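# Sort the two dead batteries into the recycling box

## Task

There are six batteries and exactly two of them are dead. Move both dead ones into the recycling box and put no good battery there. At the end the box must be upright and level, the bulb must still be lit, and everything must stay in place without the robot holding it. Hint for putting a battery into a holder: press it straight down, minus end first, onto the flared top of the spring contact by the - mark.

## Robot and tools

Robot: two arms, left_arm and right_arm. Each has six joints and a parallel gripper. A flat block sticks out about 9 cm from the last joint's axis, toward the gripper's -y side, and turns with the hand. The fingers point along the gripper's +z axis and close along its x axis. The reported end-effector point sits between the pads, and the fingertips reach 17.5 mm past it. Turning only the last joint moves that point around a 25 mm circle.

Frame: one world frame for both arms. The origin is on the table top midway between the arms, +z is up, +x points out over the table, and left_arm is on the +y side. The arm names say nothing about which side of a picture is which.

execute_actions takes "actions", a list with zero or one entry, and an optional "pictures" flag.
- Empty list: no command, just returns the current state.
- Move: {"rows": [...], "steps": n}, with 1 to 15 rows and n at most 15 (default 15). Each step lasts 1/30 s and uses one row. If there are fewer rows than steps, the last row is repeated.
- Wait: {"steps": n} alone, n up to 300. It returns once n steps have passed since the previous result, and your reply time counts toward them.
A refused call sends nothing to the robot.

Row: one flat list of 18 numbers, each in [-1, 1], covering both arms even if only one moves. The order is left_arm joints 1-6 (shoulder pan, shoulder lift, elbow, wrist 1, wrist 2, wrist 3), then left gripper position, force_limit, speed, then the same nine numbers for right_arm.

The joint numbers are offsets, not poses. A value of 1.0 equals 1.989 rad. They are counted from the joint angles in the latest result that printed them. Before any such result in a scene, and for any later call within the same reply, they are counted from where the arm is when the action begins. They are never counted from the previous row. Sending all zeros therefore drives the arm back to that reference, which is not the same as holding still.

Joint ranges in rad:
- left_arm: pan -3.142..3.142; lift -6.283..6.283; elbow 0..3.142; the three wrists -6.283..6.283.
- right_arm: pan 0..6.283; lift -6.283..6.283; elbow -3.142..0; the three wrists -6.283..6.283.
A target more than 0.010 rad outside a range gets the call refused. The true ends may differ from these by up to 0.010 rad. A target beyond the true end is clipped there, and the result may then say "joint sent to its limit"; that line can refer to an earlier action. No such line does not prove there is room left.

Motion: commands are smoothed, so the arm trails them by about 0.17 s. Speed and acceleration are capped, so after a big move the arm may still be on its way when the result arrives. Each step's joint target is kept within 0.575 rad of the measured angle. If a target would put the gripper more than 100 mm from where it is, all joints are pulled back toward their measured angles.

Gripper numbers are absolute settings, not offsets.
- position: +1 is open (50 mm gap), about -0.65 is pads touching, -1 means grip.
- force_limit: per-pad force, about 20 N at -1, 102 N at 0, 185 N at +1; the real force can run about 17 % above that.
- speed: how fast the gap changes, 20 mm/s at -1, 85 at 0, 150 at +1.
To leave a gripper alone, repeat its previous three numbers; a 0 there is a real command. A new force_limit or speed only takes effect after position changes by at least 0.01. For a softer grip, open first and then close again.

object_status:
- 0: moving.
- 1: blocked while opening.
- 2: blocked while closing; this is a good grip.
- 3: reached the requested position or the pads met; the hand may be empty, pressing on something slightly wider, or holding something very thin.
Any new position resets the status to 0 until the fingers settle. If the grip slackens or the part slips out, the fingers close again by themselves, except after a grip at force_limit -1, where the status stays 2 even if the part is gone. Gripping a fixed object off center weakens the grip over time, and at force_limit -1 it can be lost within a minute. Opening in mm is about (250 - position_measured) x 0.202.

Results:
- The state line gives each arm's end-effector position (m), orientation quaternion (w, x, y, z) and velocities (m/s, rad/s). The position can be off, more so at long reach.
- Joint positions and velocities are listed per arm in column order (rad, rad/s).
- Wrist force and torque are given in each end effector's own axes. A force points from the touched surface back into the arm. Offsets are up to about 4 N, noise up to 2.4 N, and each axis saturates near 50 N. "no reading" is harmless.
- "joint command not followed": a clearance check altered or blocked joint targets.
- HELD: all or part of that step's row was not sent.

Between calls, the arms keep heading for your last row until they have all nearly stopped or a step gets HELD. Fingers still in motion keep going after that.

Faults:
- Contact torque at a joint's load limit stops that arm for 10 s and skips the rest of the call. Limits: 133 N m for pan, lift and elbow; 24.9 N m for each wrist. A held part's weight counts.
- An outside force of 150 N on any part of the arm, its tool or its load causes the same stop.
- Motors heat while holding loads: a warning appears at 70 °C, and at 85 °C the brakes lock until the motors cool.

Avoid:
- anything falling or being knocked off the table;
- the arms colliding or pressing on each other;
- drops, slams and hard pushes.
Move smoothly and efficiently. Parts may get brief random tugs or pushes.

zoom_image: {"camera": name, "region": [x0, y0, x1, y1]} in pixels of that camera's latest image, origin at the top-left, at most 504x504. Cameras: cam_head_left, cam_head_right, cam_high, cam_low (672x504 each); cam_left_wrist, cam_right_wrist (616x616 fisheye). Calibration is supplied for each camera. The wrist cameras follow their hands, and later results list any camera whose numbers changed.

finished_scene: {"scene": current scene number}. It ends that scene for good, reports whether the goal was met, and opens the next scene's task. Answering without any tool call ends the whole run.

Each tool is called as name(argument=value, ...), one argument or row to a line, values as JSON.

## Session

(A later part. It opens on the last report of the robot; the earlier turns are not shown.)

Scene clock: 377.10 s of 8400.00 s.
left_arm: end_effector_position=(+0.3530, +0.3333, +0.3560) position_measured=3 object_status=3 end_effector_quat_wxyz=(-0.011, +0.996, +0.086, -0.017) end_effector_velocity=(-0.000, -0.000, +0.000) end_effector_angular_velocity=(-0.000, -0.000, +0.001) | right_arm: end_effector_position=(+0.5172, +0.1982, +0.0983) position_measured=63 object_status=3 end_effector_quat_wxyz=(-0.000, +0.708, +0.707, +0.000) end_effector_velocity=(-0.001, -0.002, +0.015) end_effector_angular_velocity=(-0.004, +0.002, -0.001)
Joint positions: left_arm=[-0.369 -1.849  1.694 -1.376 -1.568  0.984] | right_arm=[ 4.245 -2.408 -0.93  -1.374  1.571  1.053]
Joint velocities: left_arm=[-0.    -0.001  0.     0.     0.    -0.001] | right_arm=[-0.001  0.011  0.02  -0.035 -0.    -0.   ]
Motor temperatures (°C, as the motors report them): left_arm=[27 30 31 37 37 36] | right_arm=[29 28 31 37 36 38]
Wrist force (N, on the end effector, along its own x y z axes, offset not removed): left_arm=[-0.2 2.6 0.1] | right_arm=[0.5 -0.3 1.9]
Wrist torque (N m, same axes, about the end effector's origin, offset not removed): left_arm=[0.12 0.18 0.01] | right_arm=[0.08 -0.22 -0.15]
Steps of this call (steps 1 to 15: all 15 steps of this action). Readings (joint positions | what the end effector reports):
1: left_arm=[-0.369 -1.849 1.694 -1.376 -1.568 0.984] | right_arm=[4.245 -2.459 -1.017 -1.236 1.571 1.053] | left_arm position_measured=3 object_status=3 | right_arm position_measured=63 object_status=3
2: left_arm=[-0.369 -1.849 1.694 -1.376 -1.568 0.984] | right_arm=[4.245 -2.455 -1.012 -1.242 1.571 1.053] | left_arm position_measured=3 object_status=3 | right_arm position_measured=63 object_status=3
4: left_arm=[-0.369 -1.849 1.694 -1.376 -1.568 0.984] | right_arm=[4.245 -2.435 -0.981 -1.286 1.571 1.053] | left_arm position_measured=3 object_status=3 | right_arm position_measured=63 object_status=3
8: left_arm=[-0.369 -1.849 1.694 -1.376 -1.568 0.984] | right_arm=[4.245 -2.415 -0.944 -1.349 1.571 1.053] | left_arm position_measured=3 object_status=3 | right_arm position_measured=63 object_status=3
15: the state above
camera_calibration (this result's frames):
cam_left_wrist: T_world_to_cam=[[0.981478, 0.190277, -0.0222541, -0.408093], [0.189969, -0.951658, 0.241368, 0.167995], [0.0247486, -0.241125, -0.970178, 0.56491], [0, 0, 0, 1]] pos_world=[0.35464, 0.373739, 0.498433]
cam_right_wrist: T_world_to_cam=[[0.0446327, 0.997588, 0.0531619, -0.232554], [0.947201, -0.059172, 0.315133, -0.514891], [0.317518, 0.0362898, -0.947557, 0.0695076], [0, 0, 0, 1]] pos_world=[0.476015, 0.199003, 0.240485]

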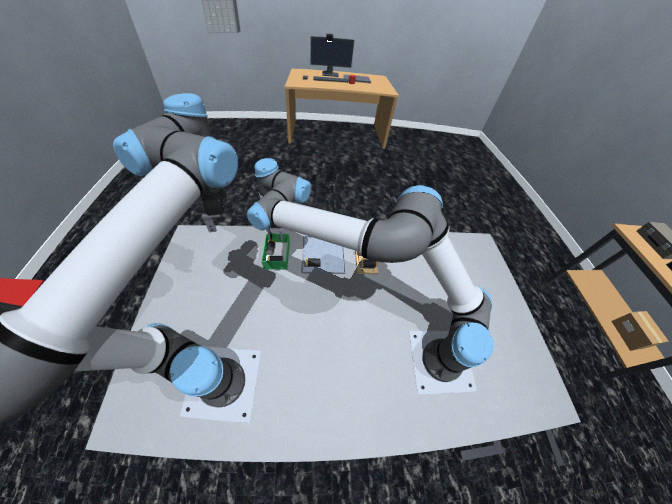

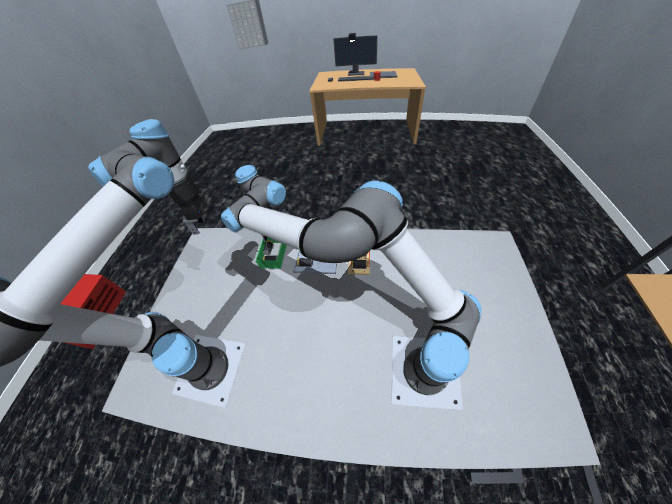

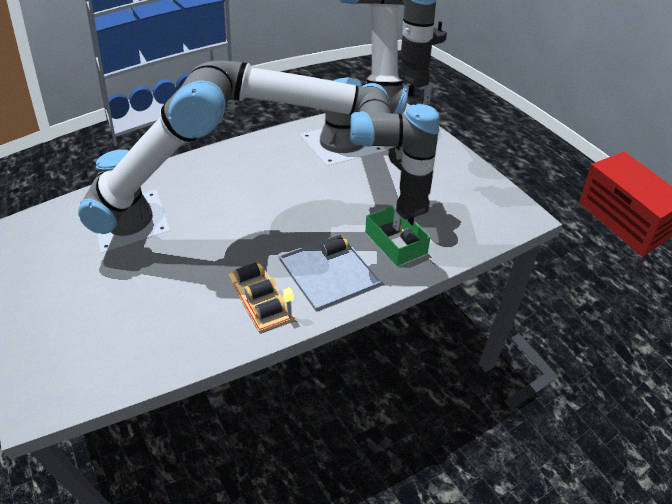

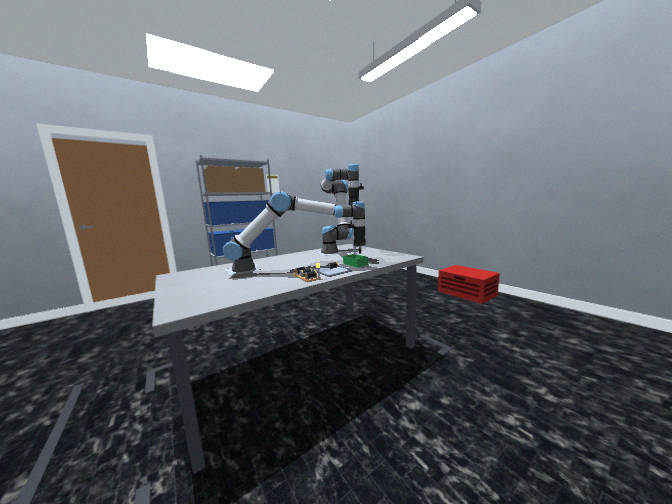

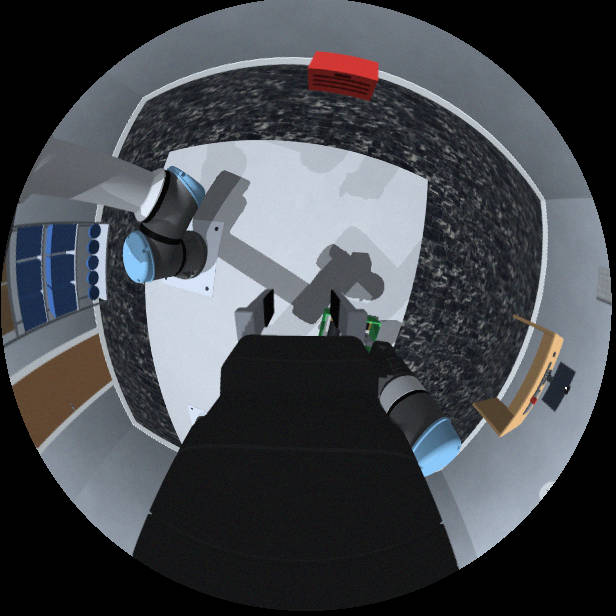

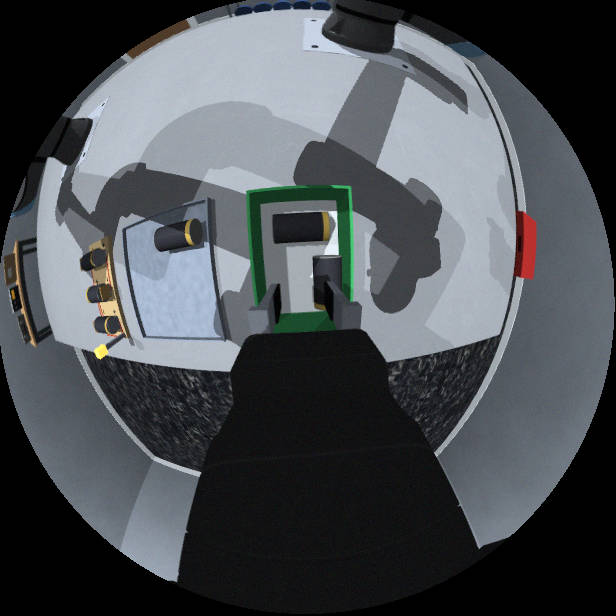

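execute_actions(
  actions=[],
)

Scene clock: 387.53 s of 8400.00 s.
left_arm: end_effector_position=(+0.3530, +0.3333, +0.3560) position_measured=3 object_status=3 end_effector_quat_wxyz=(-0.011, +0.996, +0.086, -0.017) end_effector_velocity=(-0.000, +0.000, +0.001) end_effector_angular_velocity=(-0.001, -0.001, -0.002) | right_arm: end_effector_position=(+0.5171, +0.1980, +0.1001) position_measured=63 object_status=3 end_effector_quat_wxyz=(-0.000, +0.708, +0.707, +0.000) end_effector_velocity=(-0.001, +0.000, +0.000) end_effector_angular_velocity=(-0.001, +0.000, +0.001)
Joint positions: left_arm=[-0.369 -1.849  1.694 -1.376 -1.568  0.984] | right_arm=[ 4.245 -2.406 -0.928 -1.378  1.571  1.053]
Joint velocities: left_arm=[ 0.    -0.001 -0.     0.     0.     0.002] | right_arm=[ 0.002  0.001 -0.    -0.002 -0.001  0.   ]
Motor temperatures (°C, as the motors report them): left_arm=[27 30 31 37 37 36] | right_arm=[29 28 31 37 36 38]
Wrist force (N, on the end effector, along its own x y z axes, offset not removed): left_arm=[-4.2 -1.8 -0.3] | right_arm=[-0.2 -0.2 2.4]
Wrist torque (N m, same axes, about the end effector's origin, offset not removed): left_arm=[-0.71 0.94 0.21] | right_arm=[0.17 -0.13 -0.16]
Steps of this call (steps 1 to 15: the robot went on to your last target; steps 16 to 90: nothing new was sent; then 7.43 s passed at rest). Readings (joint positions | what the end effector reports):
1: left_arm=[-0.369 -1.849 1.694 -1.376 -1.568 0.984] | right_arm=[4.245 -2.407 -0.929 -1.375 1.571 1.053] | left_arm position_measured=3 object_status=3 | right_arm position_measured=63 object_status=3
2: left_arm=[-0.369 -1.849 1.694 -1.376 -1.568 0.984] | right_arm=[4.245 -2.407 -0.929 -1.376 1.571 1.053] | left_arm position_measured=3 object_status=3 | right_arm position_measured=63 object_status=3
4: left_arm=[-0.369 -1.849 1.694 -1.376 -1.568 0.984] | right_arm=[4.245 -2.407 -0.928 -1.377 1.571 1.053] | left_arm position_measured=3 object_status=3 | right_arm position_measured=63 object_status=3
8: left_arm=[-0.369 -1.849 1.694 -1.376 -1.568 0.984] | right_arm=[4.245 -2.406 -0.928 -1.378 1.571 1.053] | left_arm position_measured=3 object_status=3 | right_arm position_measured=63 object_status=3
90: the state above
All arms were judged still, so your last target was given up. Only a new action makes them travel on or press farther. Fingers that are still opening or closing keep moving.
camera_calibration (this result's frames):
cam_left_wrist: T_world_to_cam=[[0.981478, 0.190278, -0.022254, -0.408093], [0.189969, -0.951658, 0.241368, 0.167995], [0.0247487, -0.241125, -0.970178, 0.56491], [0, 0, 0, 1]] pos_world=[0.35464, 0.373739, 0.498433]
cam_right_wrist: T_world_to_cam=[[0.0446423, 0.997605, 0.0528336, -0.23245], [0.947259, -0.0590707, 0.314978, -0.515399], [0.317344, 0.0359858, -0.947627, 0.0713696], [0, 0, 0, 1]] pos_world=[0.475945, 0.19888, 0.242252]

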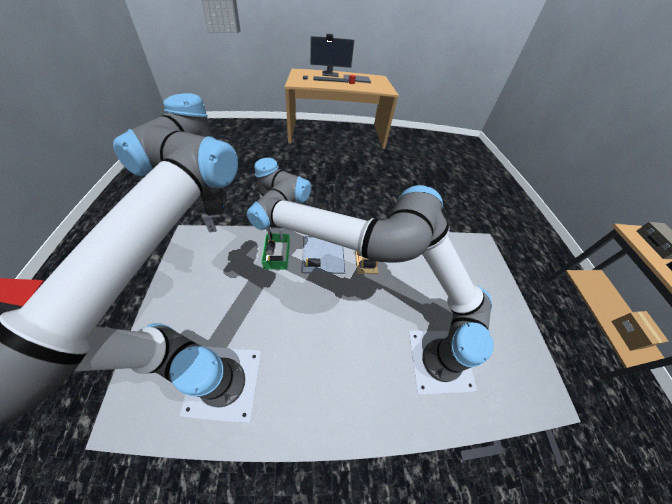

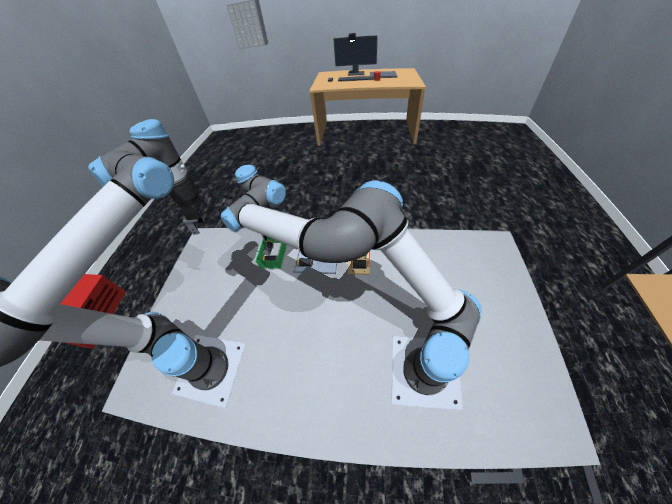

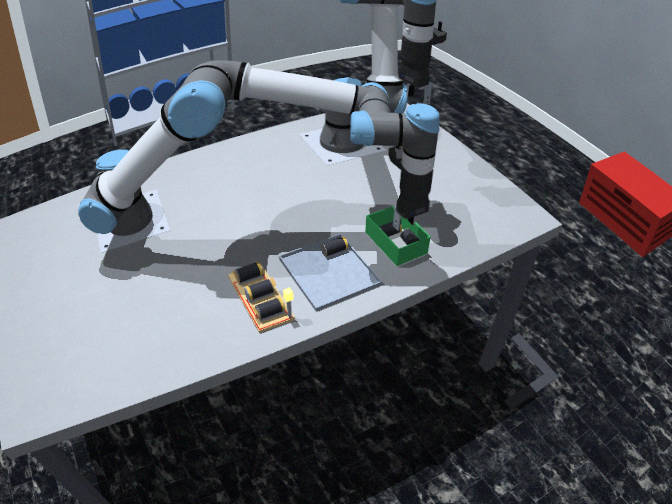

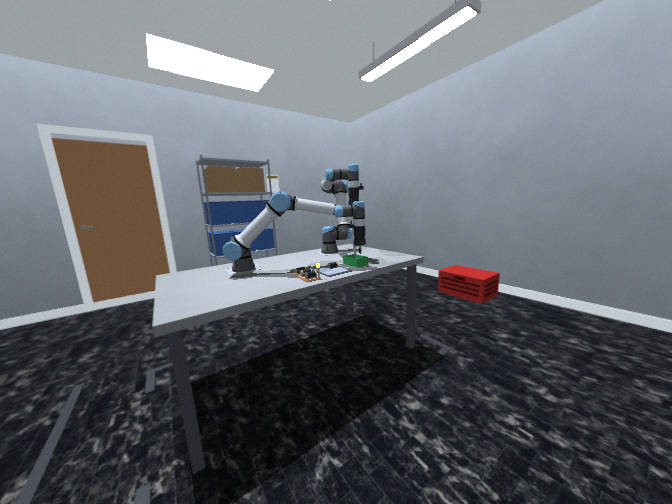

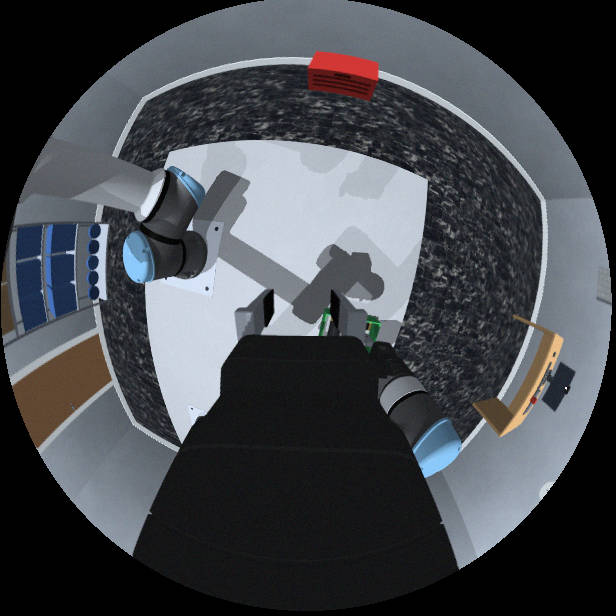

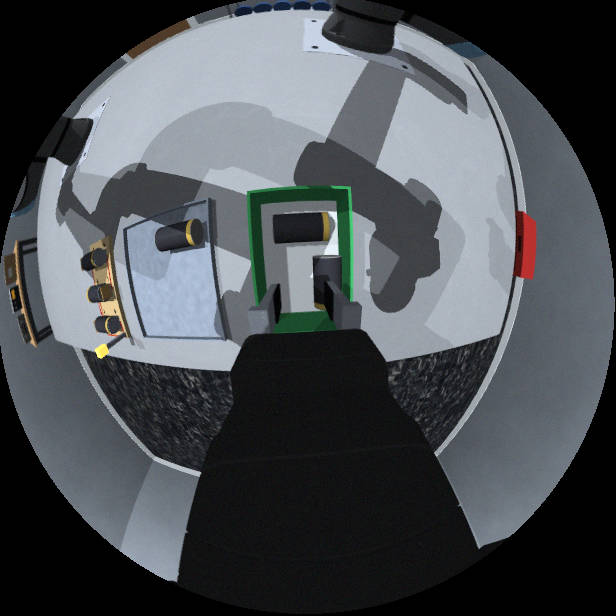

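finished_scene(
  scene=1,
)

The scene is finished: the task was done.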